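# Move green-PULL-tagged drive carriers into the divider box

## Task

Find each carrier in the cage whose drive shows a green PULL tag on top, and place all of them in the divider box, which must end up upright. Every such carrier must sit down on the box's floor and touch only the box, other carriers placed there, or the robot. All other carriers stay in the cage, pushed fully in, with their levers latched. Anything held in place only by the robot at the end does not count. Finally release everything and move the grippers away.

## Robot and tools

Robot: two arms, left_arm and right_arm, each with a parallel two-finger gripper. Cameras: cam_high, cam_low, cam_left_wrist, cam_right_wrist (each 896x504). Reference pages for the scene can be viewed with show_instructions.

Scene frame (shared by both arms): origin on the table surface midway between the arms, +x out over the table, +y toward left_arm's side, +z up. The names left and right are just arm labels, not image sides. Reported hand positions can be a little off, more so at long reach.

Gripper geometry: fingers point along the gripper's +z axis and close along its x axis. The reported end_effector_position is the point midway between the pads; fingertips extend 17.5 mm past it. A pure rotation command pivots about that point, which is 25 mm off the last joint axis toward the gripper's -y. A flat block protrudes about 9 cm from that axis toward -y and rotates with the gripper; keep it clear of the cage and box.

Row format (used by execute_actions rows and by move's target): one flat list of exactly 20 numbers covering both arms, always all 20 even if one arm is idle. Numbers 1-10 are left_arm: x, y, z (metres), qw, qx, qy, qz (unit quaternion, w first), then gripper position, force_limit, speed. Numbers 11-20 are the same for right_arm. x, y, z and the quaternion are an absolute pose of that gripper's end_effector point in the scene frame, not an offset. The last three of each half are scaled to [-1, 1]: position +1 = fully open (50 mm gap), about -0.65 = pads meet, -1 = close until blocked; force_limit -1/0/+1 ≈ 20/102/185 N per pad (actual grip up to ~17% more); speed -1/0/+1 ≈ 20/85/150 mm/s of gap change. A target more than 0.6 m from an arm's last reported position along any gripper axis is refused and nothing is sent. To hold an arm still, resend its last reported pose and its current three gripper numbers; a 0 there is a real command. To keep orientation steady, resend the same quaternion every time rather than copying a drifted one.

execute_actions: {"actions": []} just reports state. {"actions": [{"rows": [[20 numbers], ...], "steps": n}]} runs up to 15 control steps of 1/30 s, one row per step, the last row repeated if rows run out (default 15 steps). {"actions": [{"steps": n}]} waits up to 300 steps counted from the previous result. Optional "pictures": false omits images. Each step, the commanded pose is clipped to within 70 mm and 16 degrees of the measured pose, so far targets need several calls; after the last step the arm only continues to the last clipped pose.

move: {"target": [20 numbers], "speed": m/s from 0.002 to 0.5, default 0.25; turning up to twice that in rad/s}. Drives each gripper in a straight line to its absolute pose; both arms finish together, in 0.5 to 10 s (longer paths are cut off at 10 s). Gripper numbers are sent at the start. It does not avoid obstacles or the other arm, and the hand can lag, wander, or overshoot speed near full reach. The result adds a move: line: done, off_target, moving, held or fault, plus limits (paced = pose clipped; held = a check blocked steps, after which the arm may jump fast) and each gripper's distance from its target.



Result lines: state gives each arm's end_effector_position and end_effector_quat_wxyz. "pose unreachable" means the clearance check altered or blocked that arm's command; HELD marks steps where your row was not (fully) sent. "Hand target" shows where the controller is currently driving each gripper. object_status: 0 moving, 1 blocked while opening, 2 blocked while closing (a grip), 3 reached the commanded opening or pads met (usually nothing held). position_measured is in counts; gap ≈ (250 - counts) x 0.202 mm.

Gripping: send position -1 and keep sending it, then confirm object_status 2. Changing position by 0.01 or more is needed before a new force_limit or speed applies; to lighten a grip, open first. If grip is lost the fingers reclose on their own, except after a grip at force_limit -1, where status stays 2 even when empty. Gripping a fixed, off-center object weakens over time.

Suggested order: look and zoom to identify carriers with green PULL tags; approach a tagged carrier's lever/handle from above or front, unlatch and pull it straight out of the cage slowly, lift, carry over the divider box, lower until it rests on the floor of a compartment, release, and back away. Leave untagged carriers untouched, fully inserted and latched. Keep the box upright. At the end open both grippers and move them clear.

Cautions: an arm is stiff, so commanding even slightly past a firm contact can trigger a fault; contact torque at a joint's load limit (150 N m for waist, shoulder, elbow; 37.6 N m for the three wrist joints, held weight included) or any external force of 150 N stops that arm for 10 s and it goes limp. Faster contact hits harder. Don't let the arms collide or press each other. Don't drop, slam or knock anything off the table. Parts in hand may be tugged briefly and loose objects nudged, so grip firmly. Holding loads heats motors; a MOTOR HOT warning precedes an OVER-TEMPERATURE FAULT that brakes the arm. Joint limits (rad): waist ±3.491, shoulder ±3.140, elbow -1.187 to 4.328, forearm roll ±3.316, wrist pitch ±3.140, wrist roll ±3.927; elbows cannot fully straighten.

Each tool is called as name(argument=value, ...), one argument or row to a line, values as JSON.

## Session

show_instructions(
)

Reference images for this scene: manual page 1, manual page 2, manual page 3, manual page 4, manual page 5, manual page 6.

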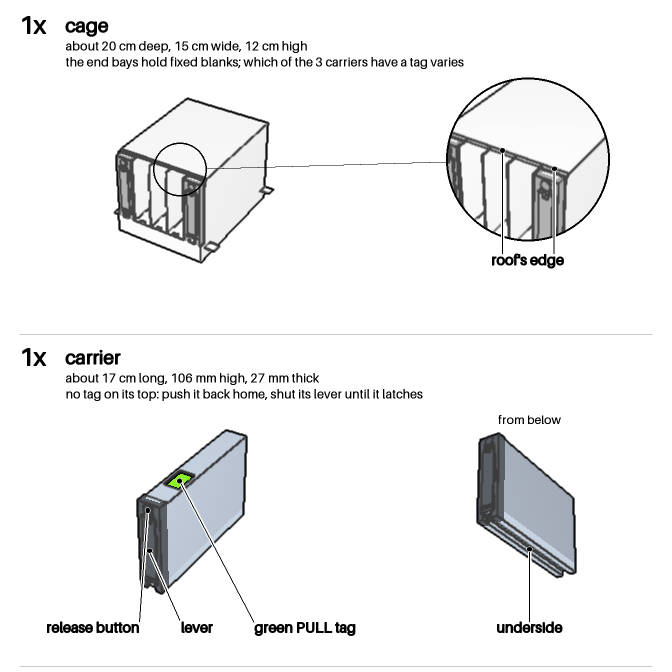

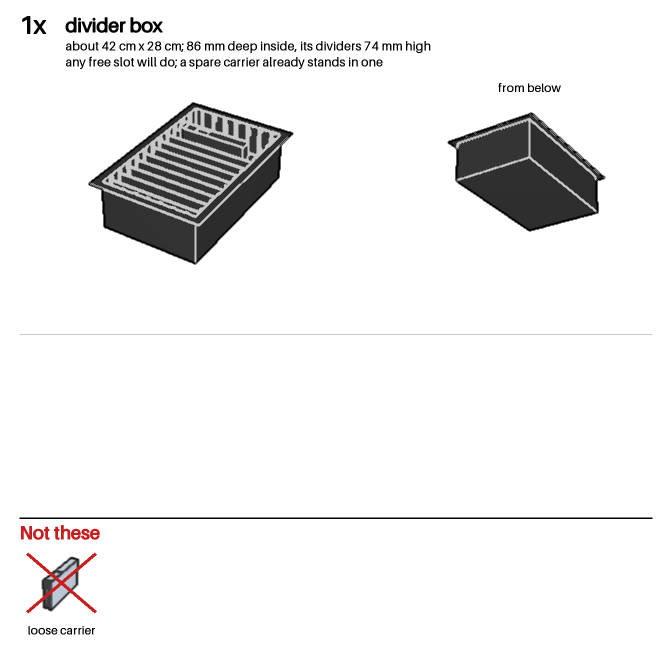

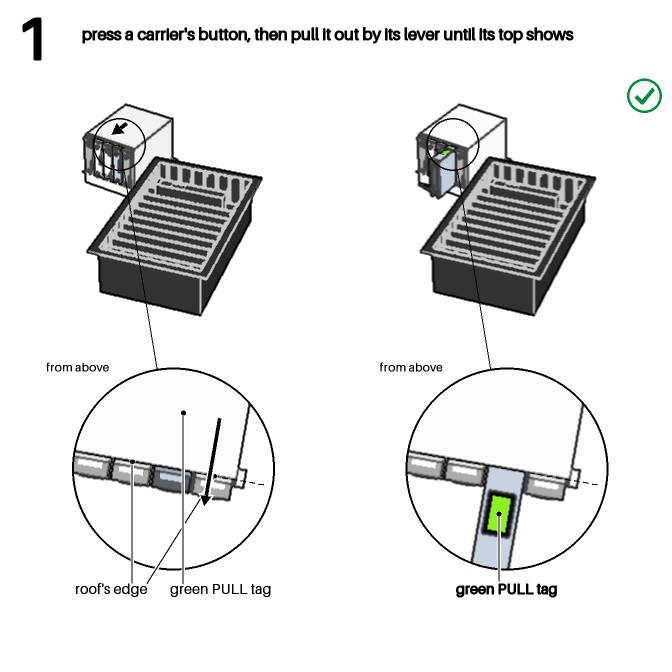

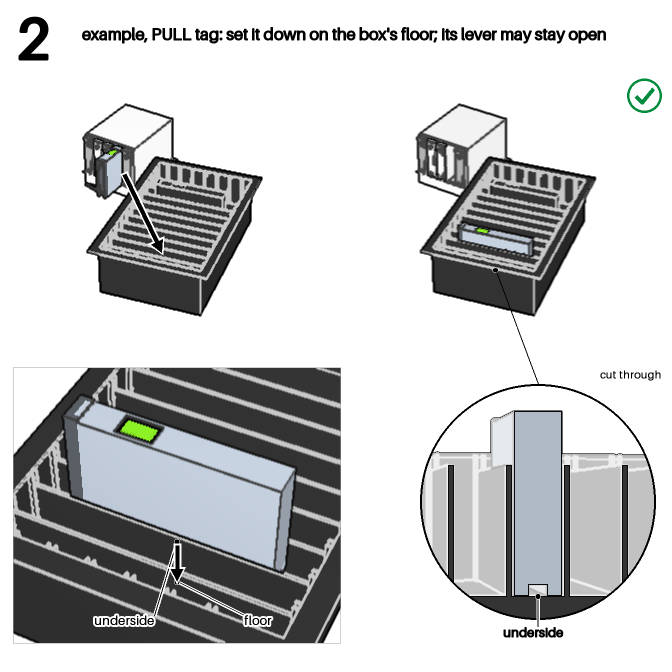

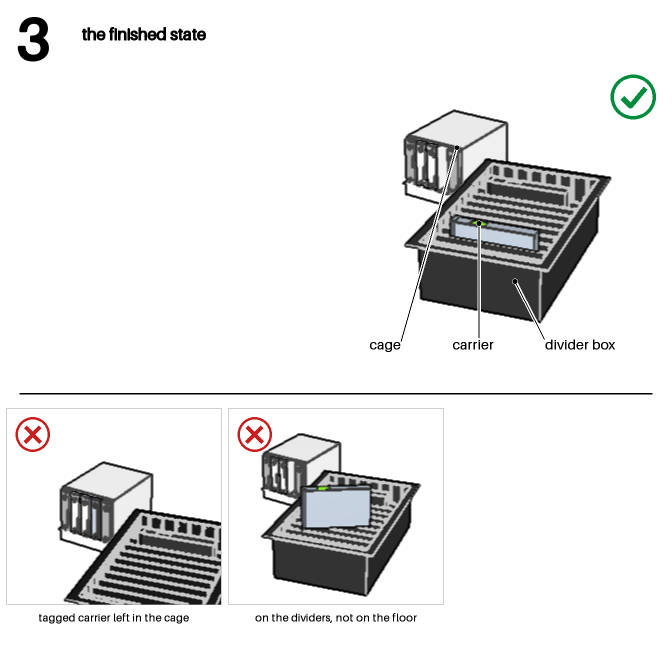

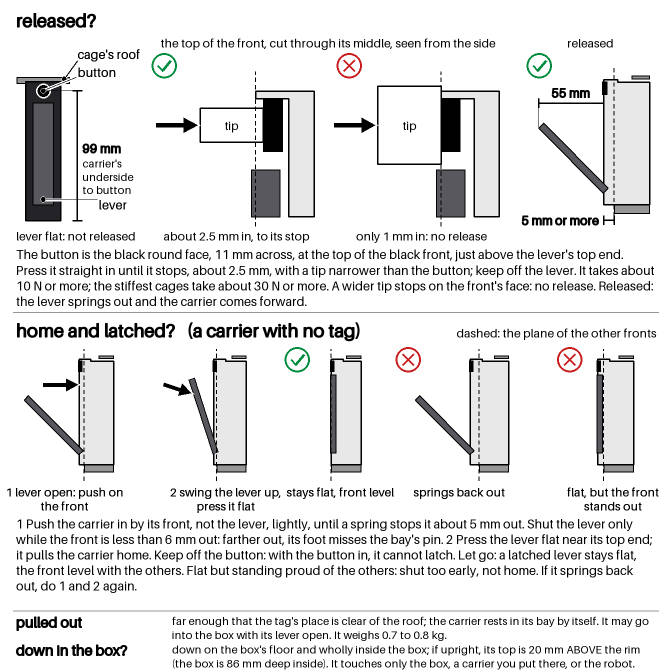

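execute_actions(
  actions=[],
)

Scene clock: 0.00 s of 9097.00 s.
left_arm: end_effector_position=(+0.4444, +0.3570, +0.2895) position_measured=3 object_status=3 end_effector_quat_wxyz=(-0.001, +0.756, +0.654, -0.001) | right_arm: end_effector_position=(+0.3392, -0.3195, +0.1836) position_measured=3 object_status=3 end_effector_quat_wxyz=(-0.052, +0.502, +0.813, +0.290)
Joint positions: left_arm=[ 0.262  0.132  0.192 -0.    -1.633 -0.266] | right_arm=[-0.123 -0.476 -0.509 -0.569 -1.338  0.549]
Joint velocities: left_arm=[ 0.001 -0.    -0.    -0.001 -0.001 -0.   ] | right_arm=[ 0.002 -0.    -0.    -0.    -0.     0.   ]
Hand target (left_arm): +0.444, +0.357, +0.290; -0.001, +0.756, +0.654, -0.001
Hand target (right_arm): +0.339, -0.320, +0.184; -0.052, +0.502, +0.813, +0.290

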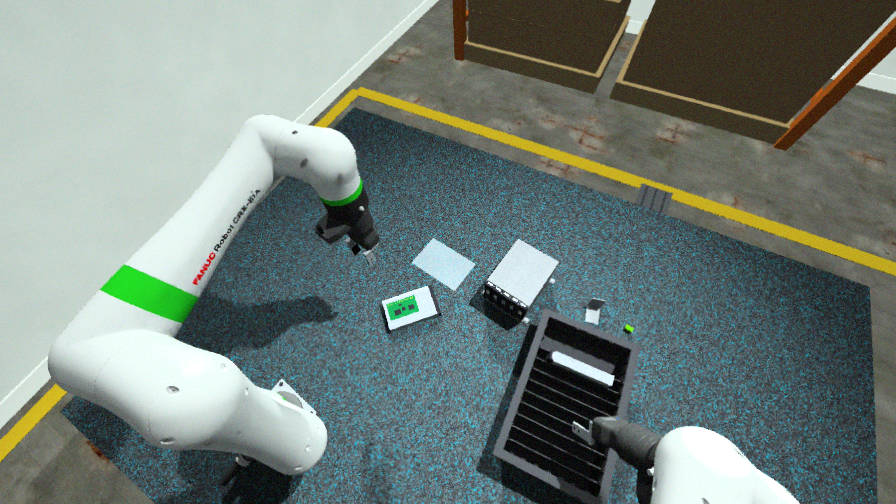

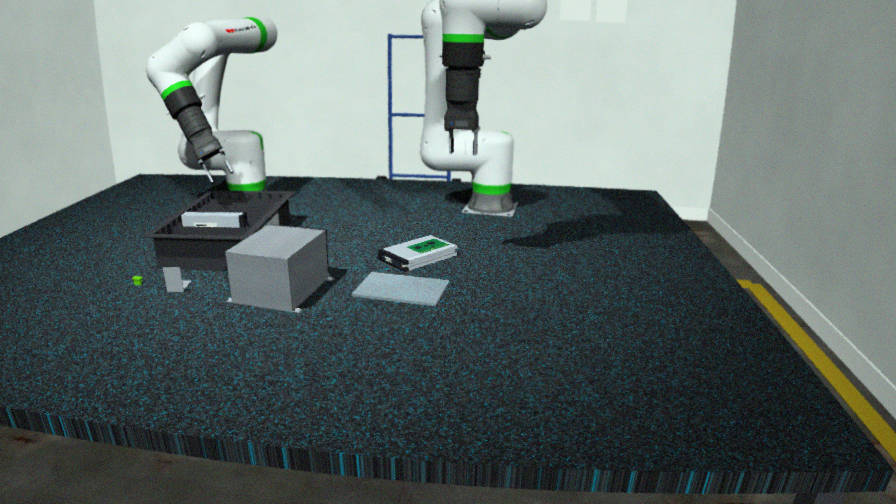

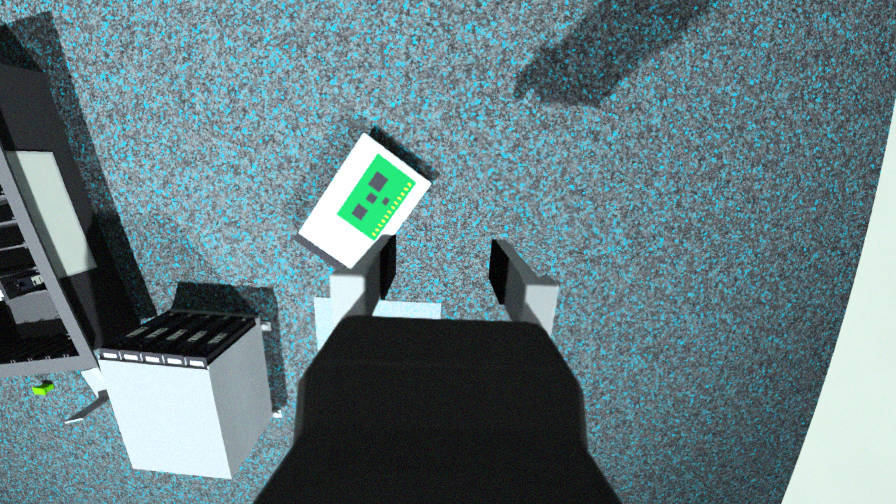

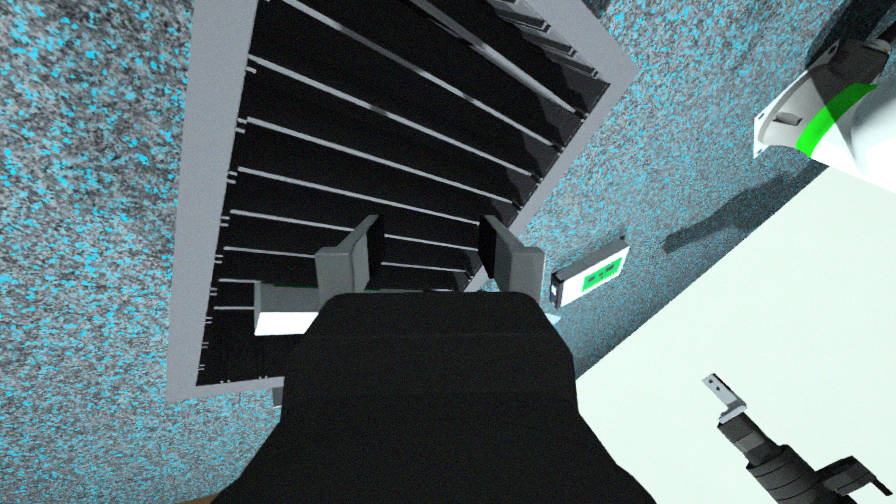

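move(
  target=[0.40,0.07,0.34,0,0.6947,-0.7193,0,-1,-0.5,0.5, 0.40,-0.50,0.36,0,1,0,0,-1,0,0.5],
  speed=0.4,
)

Scene clock: 46.00 s of 9097.00 s.
left_arm: end_effector_position=(+0.3995, +0.0701, +0.3400) position_measured=252 object_status=3 end_effector_quat_wxyz=(-0.000, +0.695, -0.719, -0.000) | right_arm: end_effector_position=(+0.4002, -0.4999, +0.3601) position_measured=253 object_status=3 end_effector_quat_wxyz=(-0.000, +1.000, -0.000, -0.000)
Joint positions: left_arm=[-0.337  0.236  0.434 -0.    -1.769 -2.699] | right_arm=[-0.183 -0.154  0.076 -0.    -1.801 -1.506]
Joint velocities: left_arm=[ 0.002  0.001  0.001 -0.    -0.001 -0.003] | right_arm=[ 0.     0.002  0.002  0.    -0.002 -0.002]
Hand target (left_arm): +0.400, +0.070, +0.340; -0.000, +0.695, -0.719, -0.000
Hand target (right_arm): +0.400, -0.500, +0.360; -0.000, +1.000, -0.000, -0.000
Off the commanded pose (left_arm): 0.001 m, 0 deg.
Off the commanded pose (right_arm): 0.000 m, 0 deg.
After step 90, 38.70 s passed at rest.
move: done

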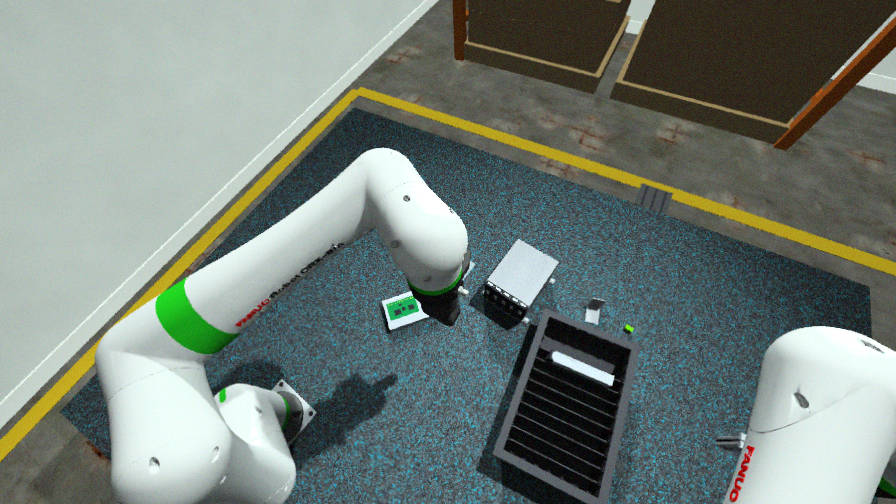

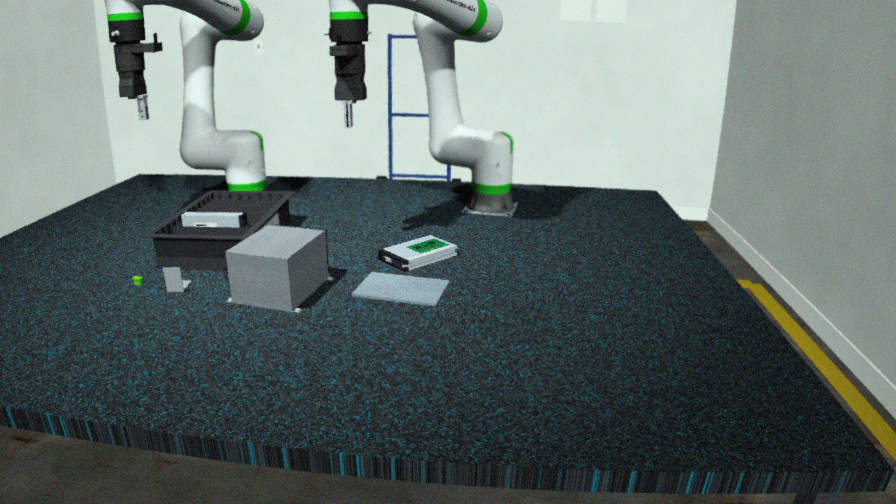

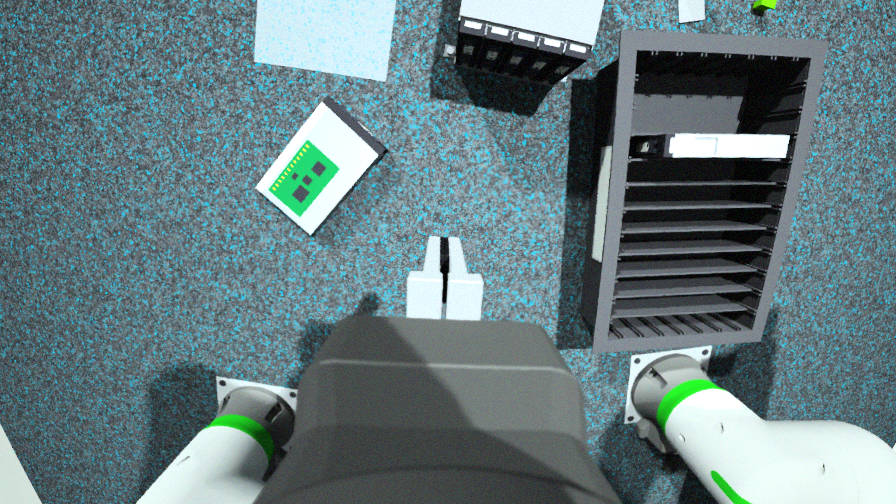

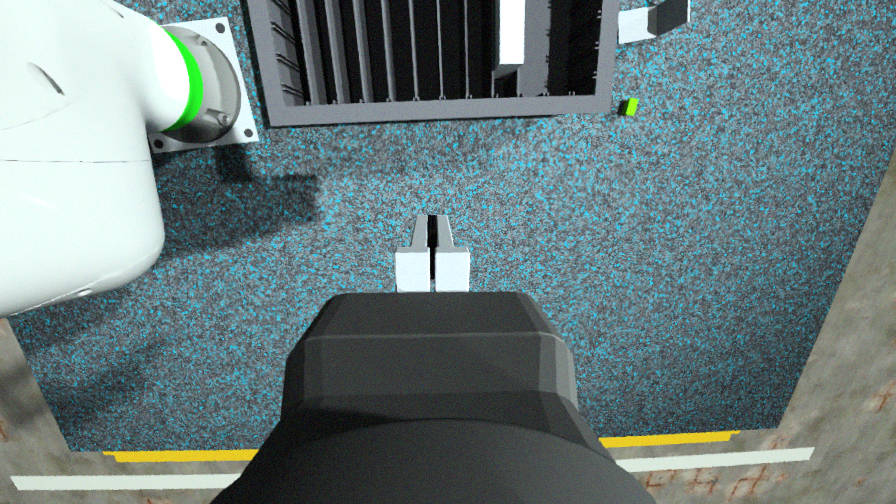

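zoom_image(
  camera="cam_left_wrist",
  region=[430,0,630,120],
)

Region (430, 0, 630, 120) of cam_left_wrist's 896x504 image, scaled by 2.520, with more detail than that image has; it fills the top 302 rows of this view, and the rest is white.

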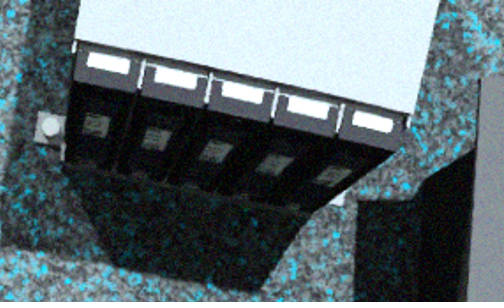

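move(
  target=[0.512,-0.011,0.054,-0.3803,0.4956,-0.6196,0.4755,-1,-0.5,0.5, 0.40,-0.50,0.36,0,1,0,0,-1,0,0.5],
  speed=0.2,
)

Scene clock: 143.53 s of 9097.00 s.
left_arm: end_effector_position=(+0.5125, -0.0112, +0.0543) position_measured=252 object_status=3 end_effector_quat_wxyz=(-0.382, +0.496, -0.619, +0.475) | right_arm: end_effector_position=(+0.4000, -0.5000, +0.3600) position_measured=253 object_status=3 end_effector_quat_wxyz=(+0.000, +1.000, -0.000, -0.000)
Joint positions: left_arm=[-0.989  0.616 -0.243 -1.922 -0.951 -0.69 ] | right_arm=[-0.183 -0.155  0.075  0.    -1.8   -1.505]
Joint velocities: left_arm=[-0.     0.006 -0.001 -0.005 -0.006  0.009] | right_arm=[-0.001  0.     0.     0.    -0.    -0.   ]
Hand target (left_arm): +0.513, -0.011, +0.054; +0.382, -0.496, +0.619, -0.475
Hand target (right_arm): +0.400, -0.500, +0.360; +0.000, +1.000, -0.000, -0.000
Off the commanded pose (left_arm): 0.001 m, 0 deg.
Off the commanded pose (right_arm): 0.000 m, 0 deg.
After step 90, 90.63 s passed at rest.
move: done

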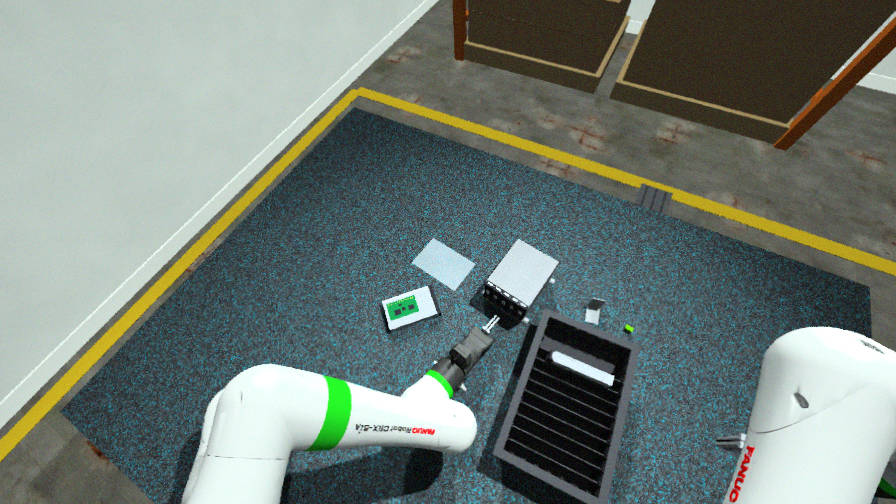

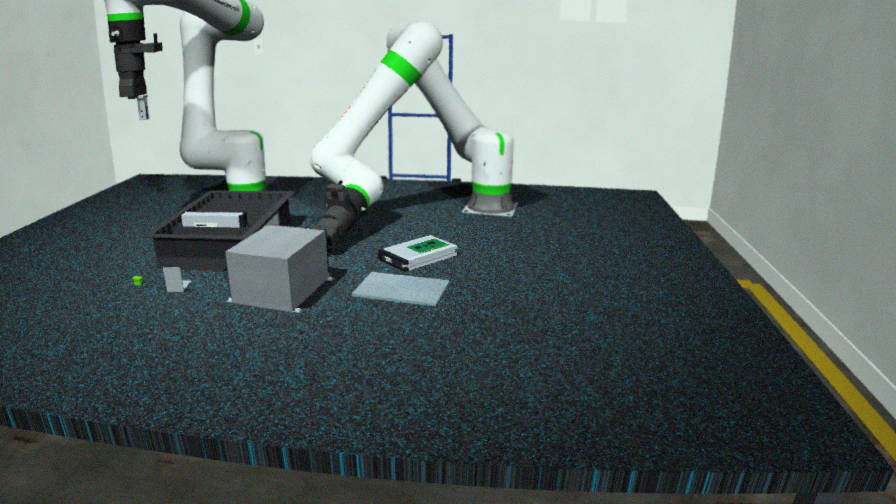

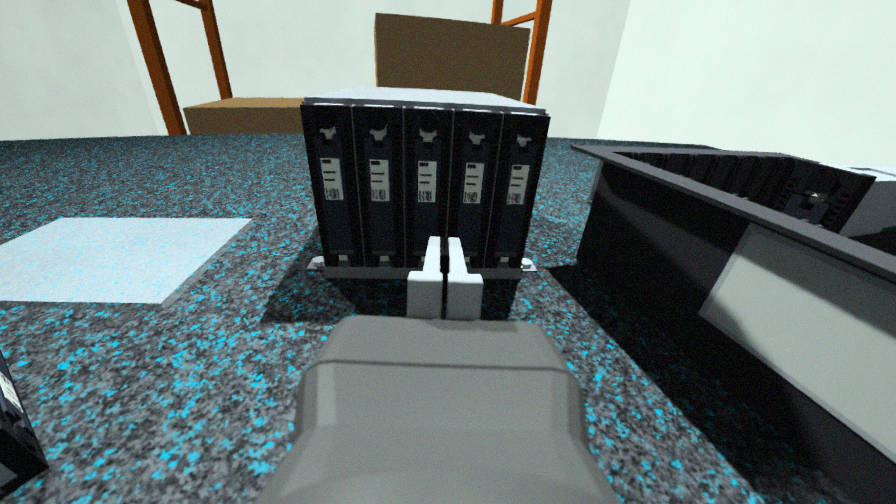

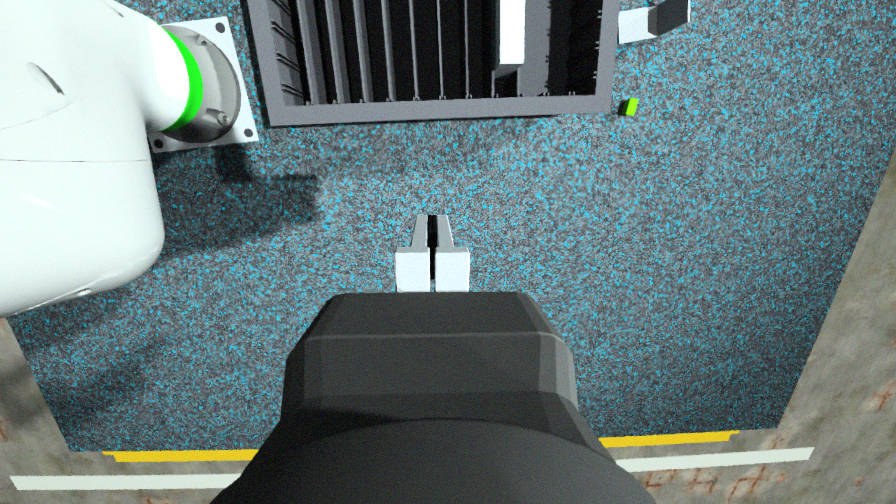

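zoom_image(
  camera="cam_left_wrist",
  region=[295,80,555,150],
)

Region (295, 80, 555, 150) of cam_left_wrist's 896x504 image, scaled by 1.938, with more detail than that image has; it fills the top 136 rows of this view, and the rest is white.

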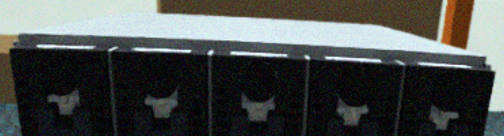

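zoom_image(
  camera="cam_left_wrist",
  region=[340,88,460,128],
)

Region (340, 88, 460, 128) of cam_left_wrist's 896x504 image, scaled by 4.200, with more detail than that image has.

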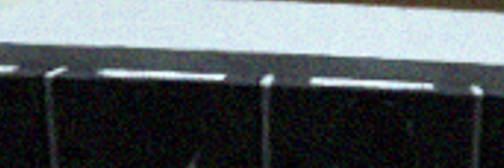

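move(
  target=[0.512,-0.011,0.038,-0.3803,0.4956,-0.6196,0.4755,-1,-0.5,0.5, 0.40,-0.50,0.36,0,1,0,0,-1,0,0.5],
  speed=0.03,
)

zoom_image(
  camera="cam_left_wrist",
  region=[340,70,500,123],
)

Scene clock: 154.53 s of 9097.00 s.
left_arm: end_effector_position=(+0.5120, -0.0110, +0.0381) position_measured=252 object_status=3 end_effector_quat_wxyz=(-0.380, +0.496, -0.620, +0.475) | right_arm: end_effector_position=(+0.4000, -0.5000, +0.3600) position_measured=253 object_status=3 end_effector_quat_wxyz=(+0.000, +1.000, -0.000, -0.000)
Joint positions: left_arm=[-0.994  0.655 -0.241 -1.944 -0.963 -0.646] | right_arm=[-0.183 -0.155  0.075  0.    -1.8   -1.505]
Joint velocities: left_arm=[-0.001  0.002  0.001 -0.003 -0.001  0.004] | right_arm=[-0.001  0.     0.    -0.    -0.    -0.   ]
Hand target (left_arm): +0.512, -0.011, +0.038; +0.380, -0.496, +0.620, -0.475
Hand target (right_arm): +0.400, -0.500, +0.360; +0.000, +1.000, -0.000, +0.000
Off the commanded pose (left_arm): 0.000 m, 0 deg.
Off the commanded pose (right_arm): 0.000 m, 0 deg.
After step 90, 7.17 s passed at rest.
move: done

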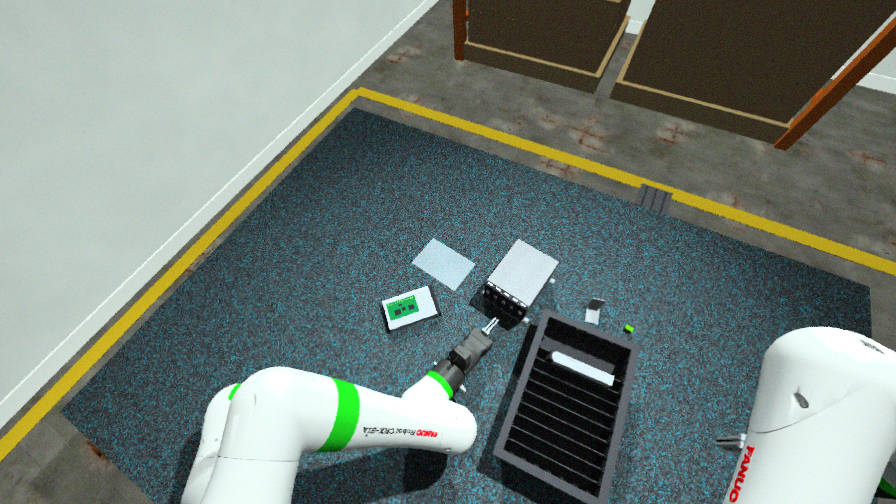

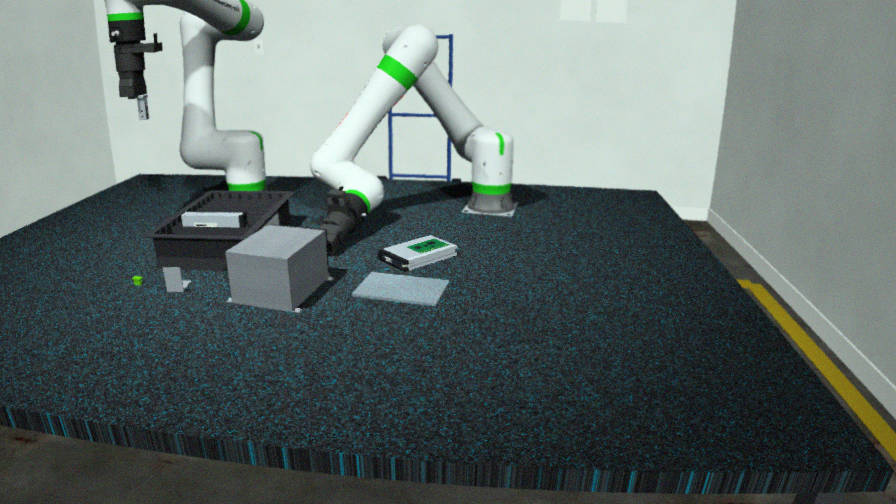

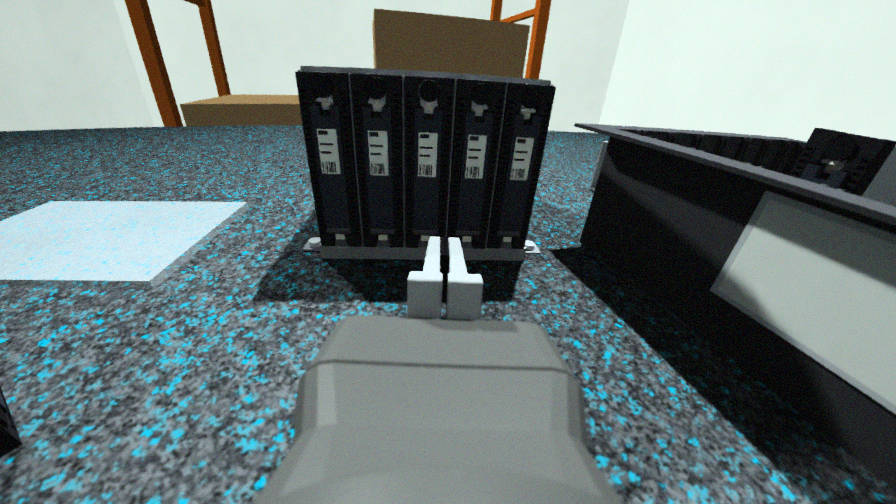

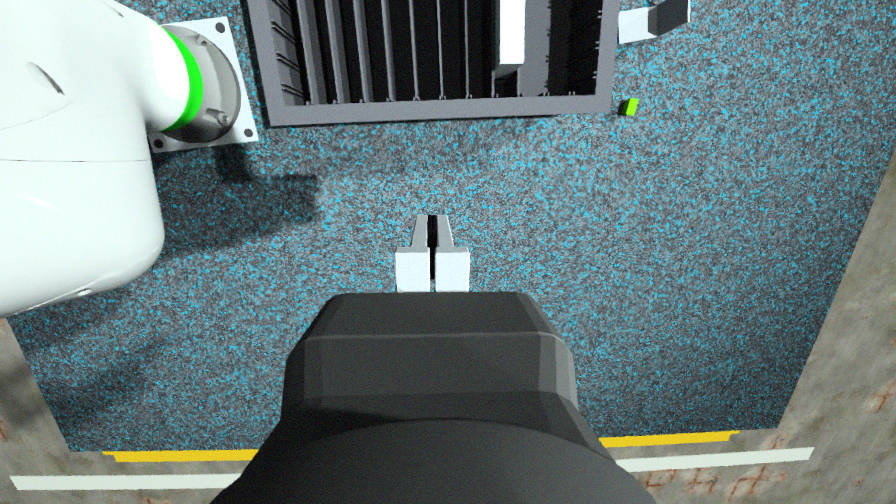

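Region (340, 70, 500, 123) of cam_left_wrist's 896x504 image, scaled by 3.150, with more detail than that image has; it fills the top 167 rows of this view, and the rest is white.

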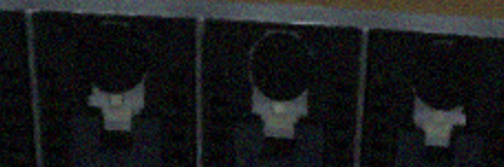

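zoom_image(
  camera="cam_left_wrist",
  region=[395,62,465,92],
)

Region (395, 62, 465, 92) of cam_left_wrist's 896x504 image, scaled by 7.200, with more detail than that image has; it fills the top 216 rows of this view, and the rest is white.

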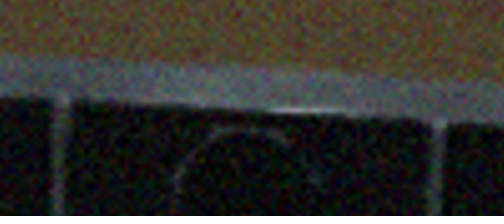

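move(
  target=[0.512,-0.011,0.044,-0.3803,0.4956,-0.6196,0.4755,-1,-0.5,0.5, 0.40,-0.50,0.36,0,1,0,0,-1,0,0.5],
  speed=0.03,
)

zoom_image(
  camera="cam_left_wrist",
  region=[345,70,495,110],
)

Scene clock: 164.83 s of 9097.00 s.
left_arm: end_effector_position=(+0.5120, -0.0110, +0.0439) position_measured=252 object_status=3 end_effector_quat_wxyz=(-0.380, +0.496, -0.620, +0.475) | right_arm: end_effector_position=(+0.4000, -0.5000, +0.3600) position_measured=253 object_status=3 end_effector_quat_wxyz=(+0.000, +1.000, -0.000, -0.000)
Joint positions: left_arm=[-0.992  0.64  -0.243 -1.937 -0.957 -0.661] | right_arm=[-0.183 -0.155  0.075  0.    -1.8   -1.505]
Joint velocities: left_arm=[-0.001 -0.002  0.     0.002 -0.002 -0.002] | right_arm=[ 0.001  0.     0.    -0.     0.    -0.   ]
Hand target (left_arm): +0.512, -0.011, +0.044; +0.380, -0.496, +0.620, -0.475
Hand target (right_arm): +0.400, -0.500, +0.360; +0.000, +1.000, +0.000, +0.000
Off the commanded pose (left_arm): 0.000 m, 0 deg.
Off the commanded pose (right_arm): 0.000 m, 0 deg.
After step 90, 6.60 s passed at rest.
move: done

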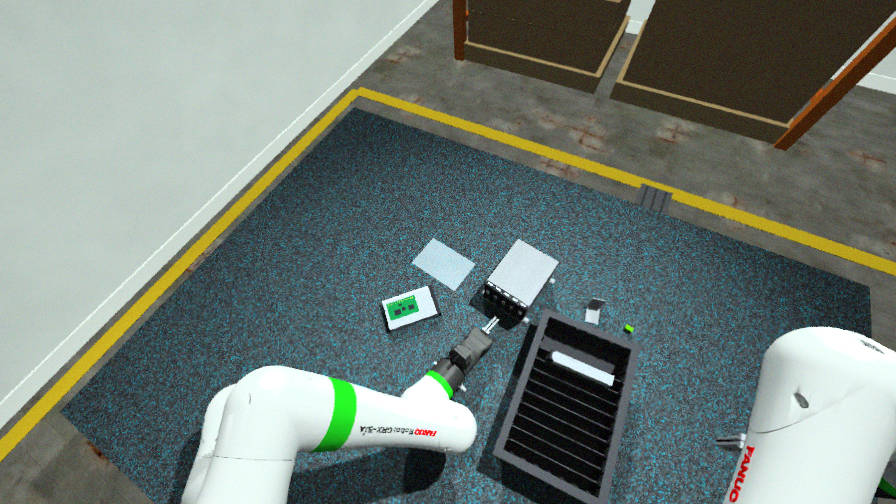

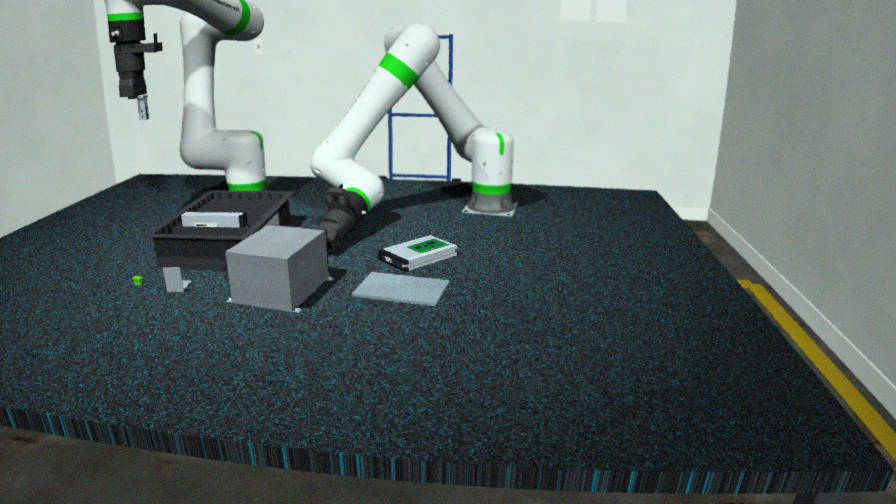

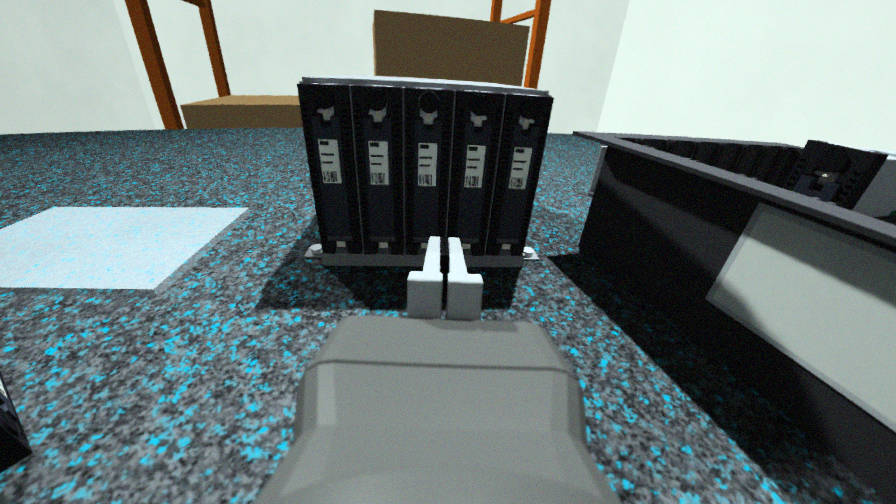

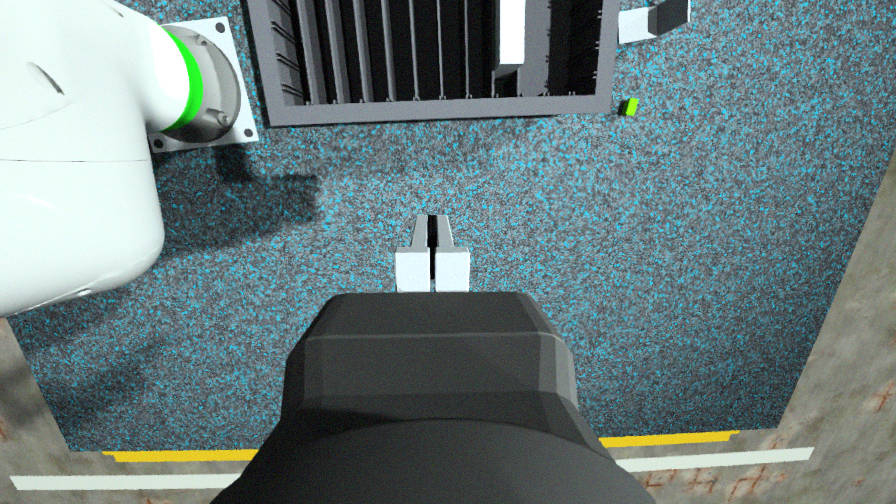

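Region (345, 70, 495, 110) of cam_left_wrist's 896x504 image, scaled by 3.360, with more detail than that image has; it fills the top 134 rows of this view, and the rest is white.

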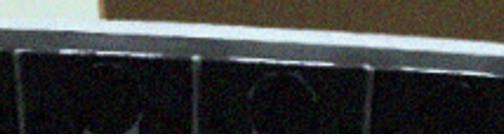

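move(
  target=[0.5213,-0.0336,0.1092,0.3760,-0.7222,0.5151,-0.2681,-1,-0.5,0.5, 0.40,-0.50,0.36,0,1,0,0,-1,0,0.5],
  speed=0.1,
)

Scene clock: 279.57 s of 9097.00 s.
left_arm: end_effector_position=(+0.5210, -0.0335, +0.1089) position_measured=252 object_status=3 end_effector_quat_wxyz=(-0.375, +0.722, -0.516, +0.267) | right_arm: end_effector_position=(+0.4000, -0.5000, +0.3600) position_measured=253 object_status=3 end_effector_quat_wxyz=(+0.000, +1.000, -0.000, -0.000)
Joint positions: left_arm=[-0.85   0.624  0.304 -1.024 -1.19  -1.439] | right_arm=[-0.183 -0.155  0.075  0.    -1.8   -1.505]
Joint velocities: left_arm=[ 0.001  0.002  0.006  0.005 -0.004 -0.004] | right_arm=[-0.001  0.     0.     0.    -0.     0.   ]
Hand target (left_arm): +0.521, -0.033, +0.109; -0.375, +0.722, -0.516, +0.267
Hand target (right_arm): +0.400, -0.500, +0.360; +0.000, +1.000, -0.000, +0.000
Off the commanded pose (left_arm): 0.000 m, 0 deg.
Off the commanded pose (right_arm): 0.000 m, 0 deg.
After step 90, 108.17 s passed at rest.
move: done

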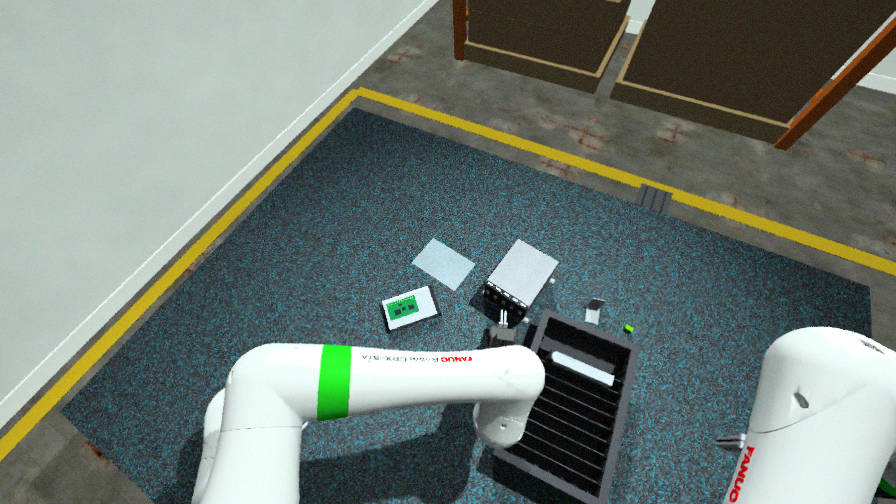

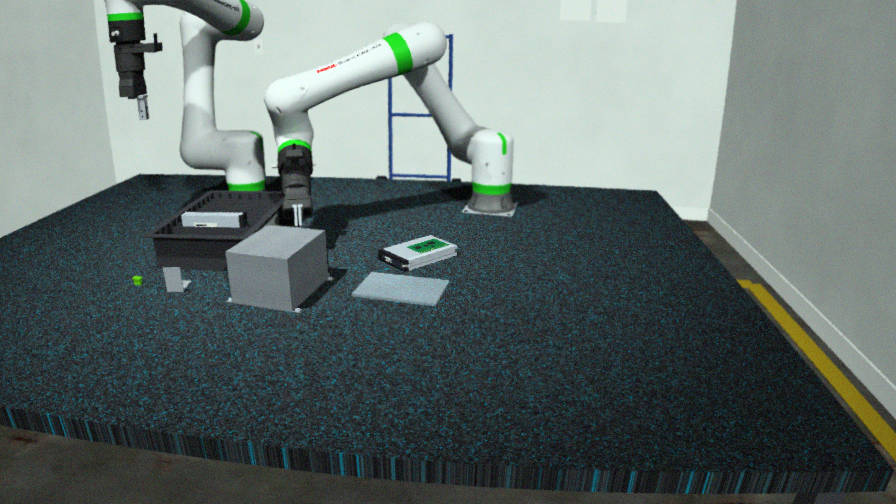

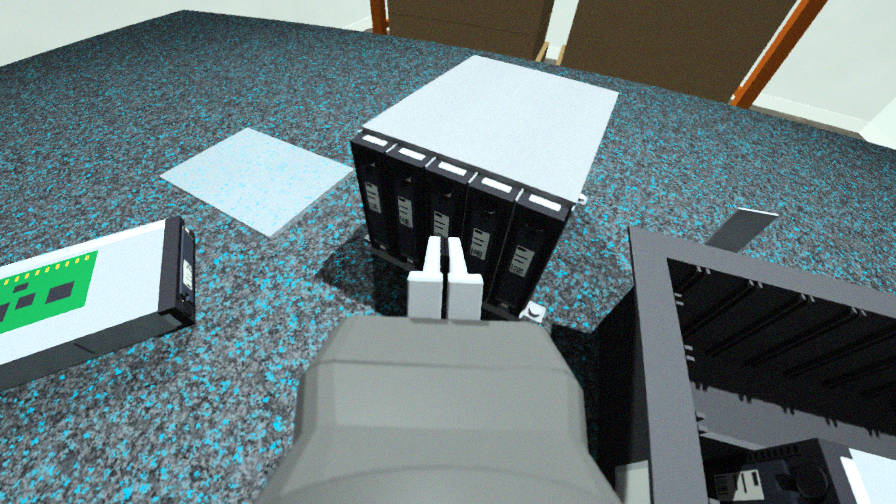

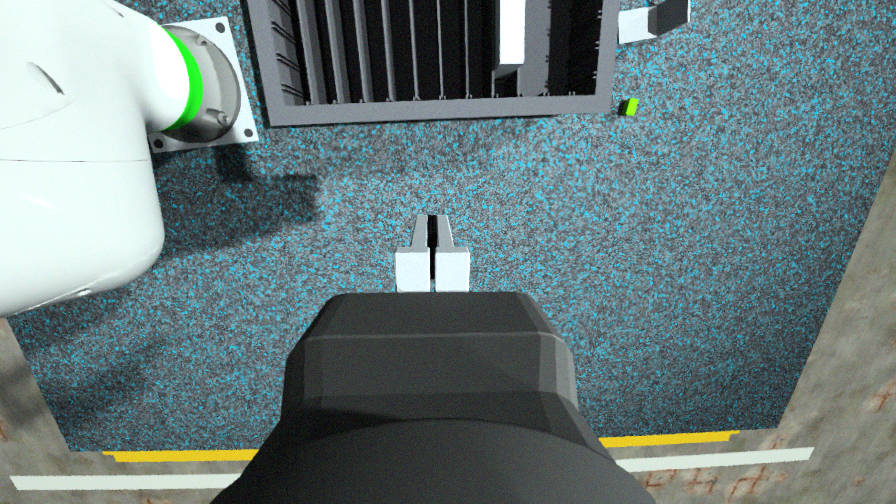

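zoom_image(
  camera="cam_left_wrist",
  region=[410,160,570,260],
)

Region (410, 160, 570, 260) of cam_left_wrist's 896x504 image, scaled by 3.150, with more detail than that image has; it fills the top 315 rows of this view, and the rest is white.

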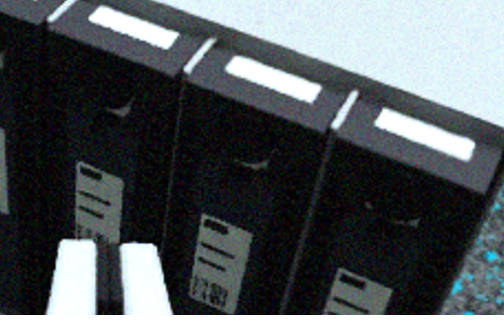

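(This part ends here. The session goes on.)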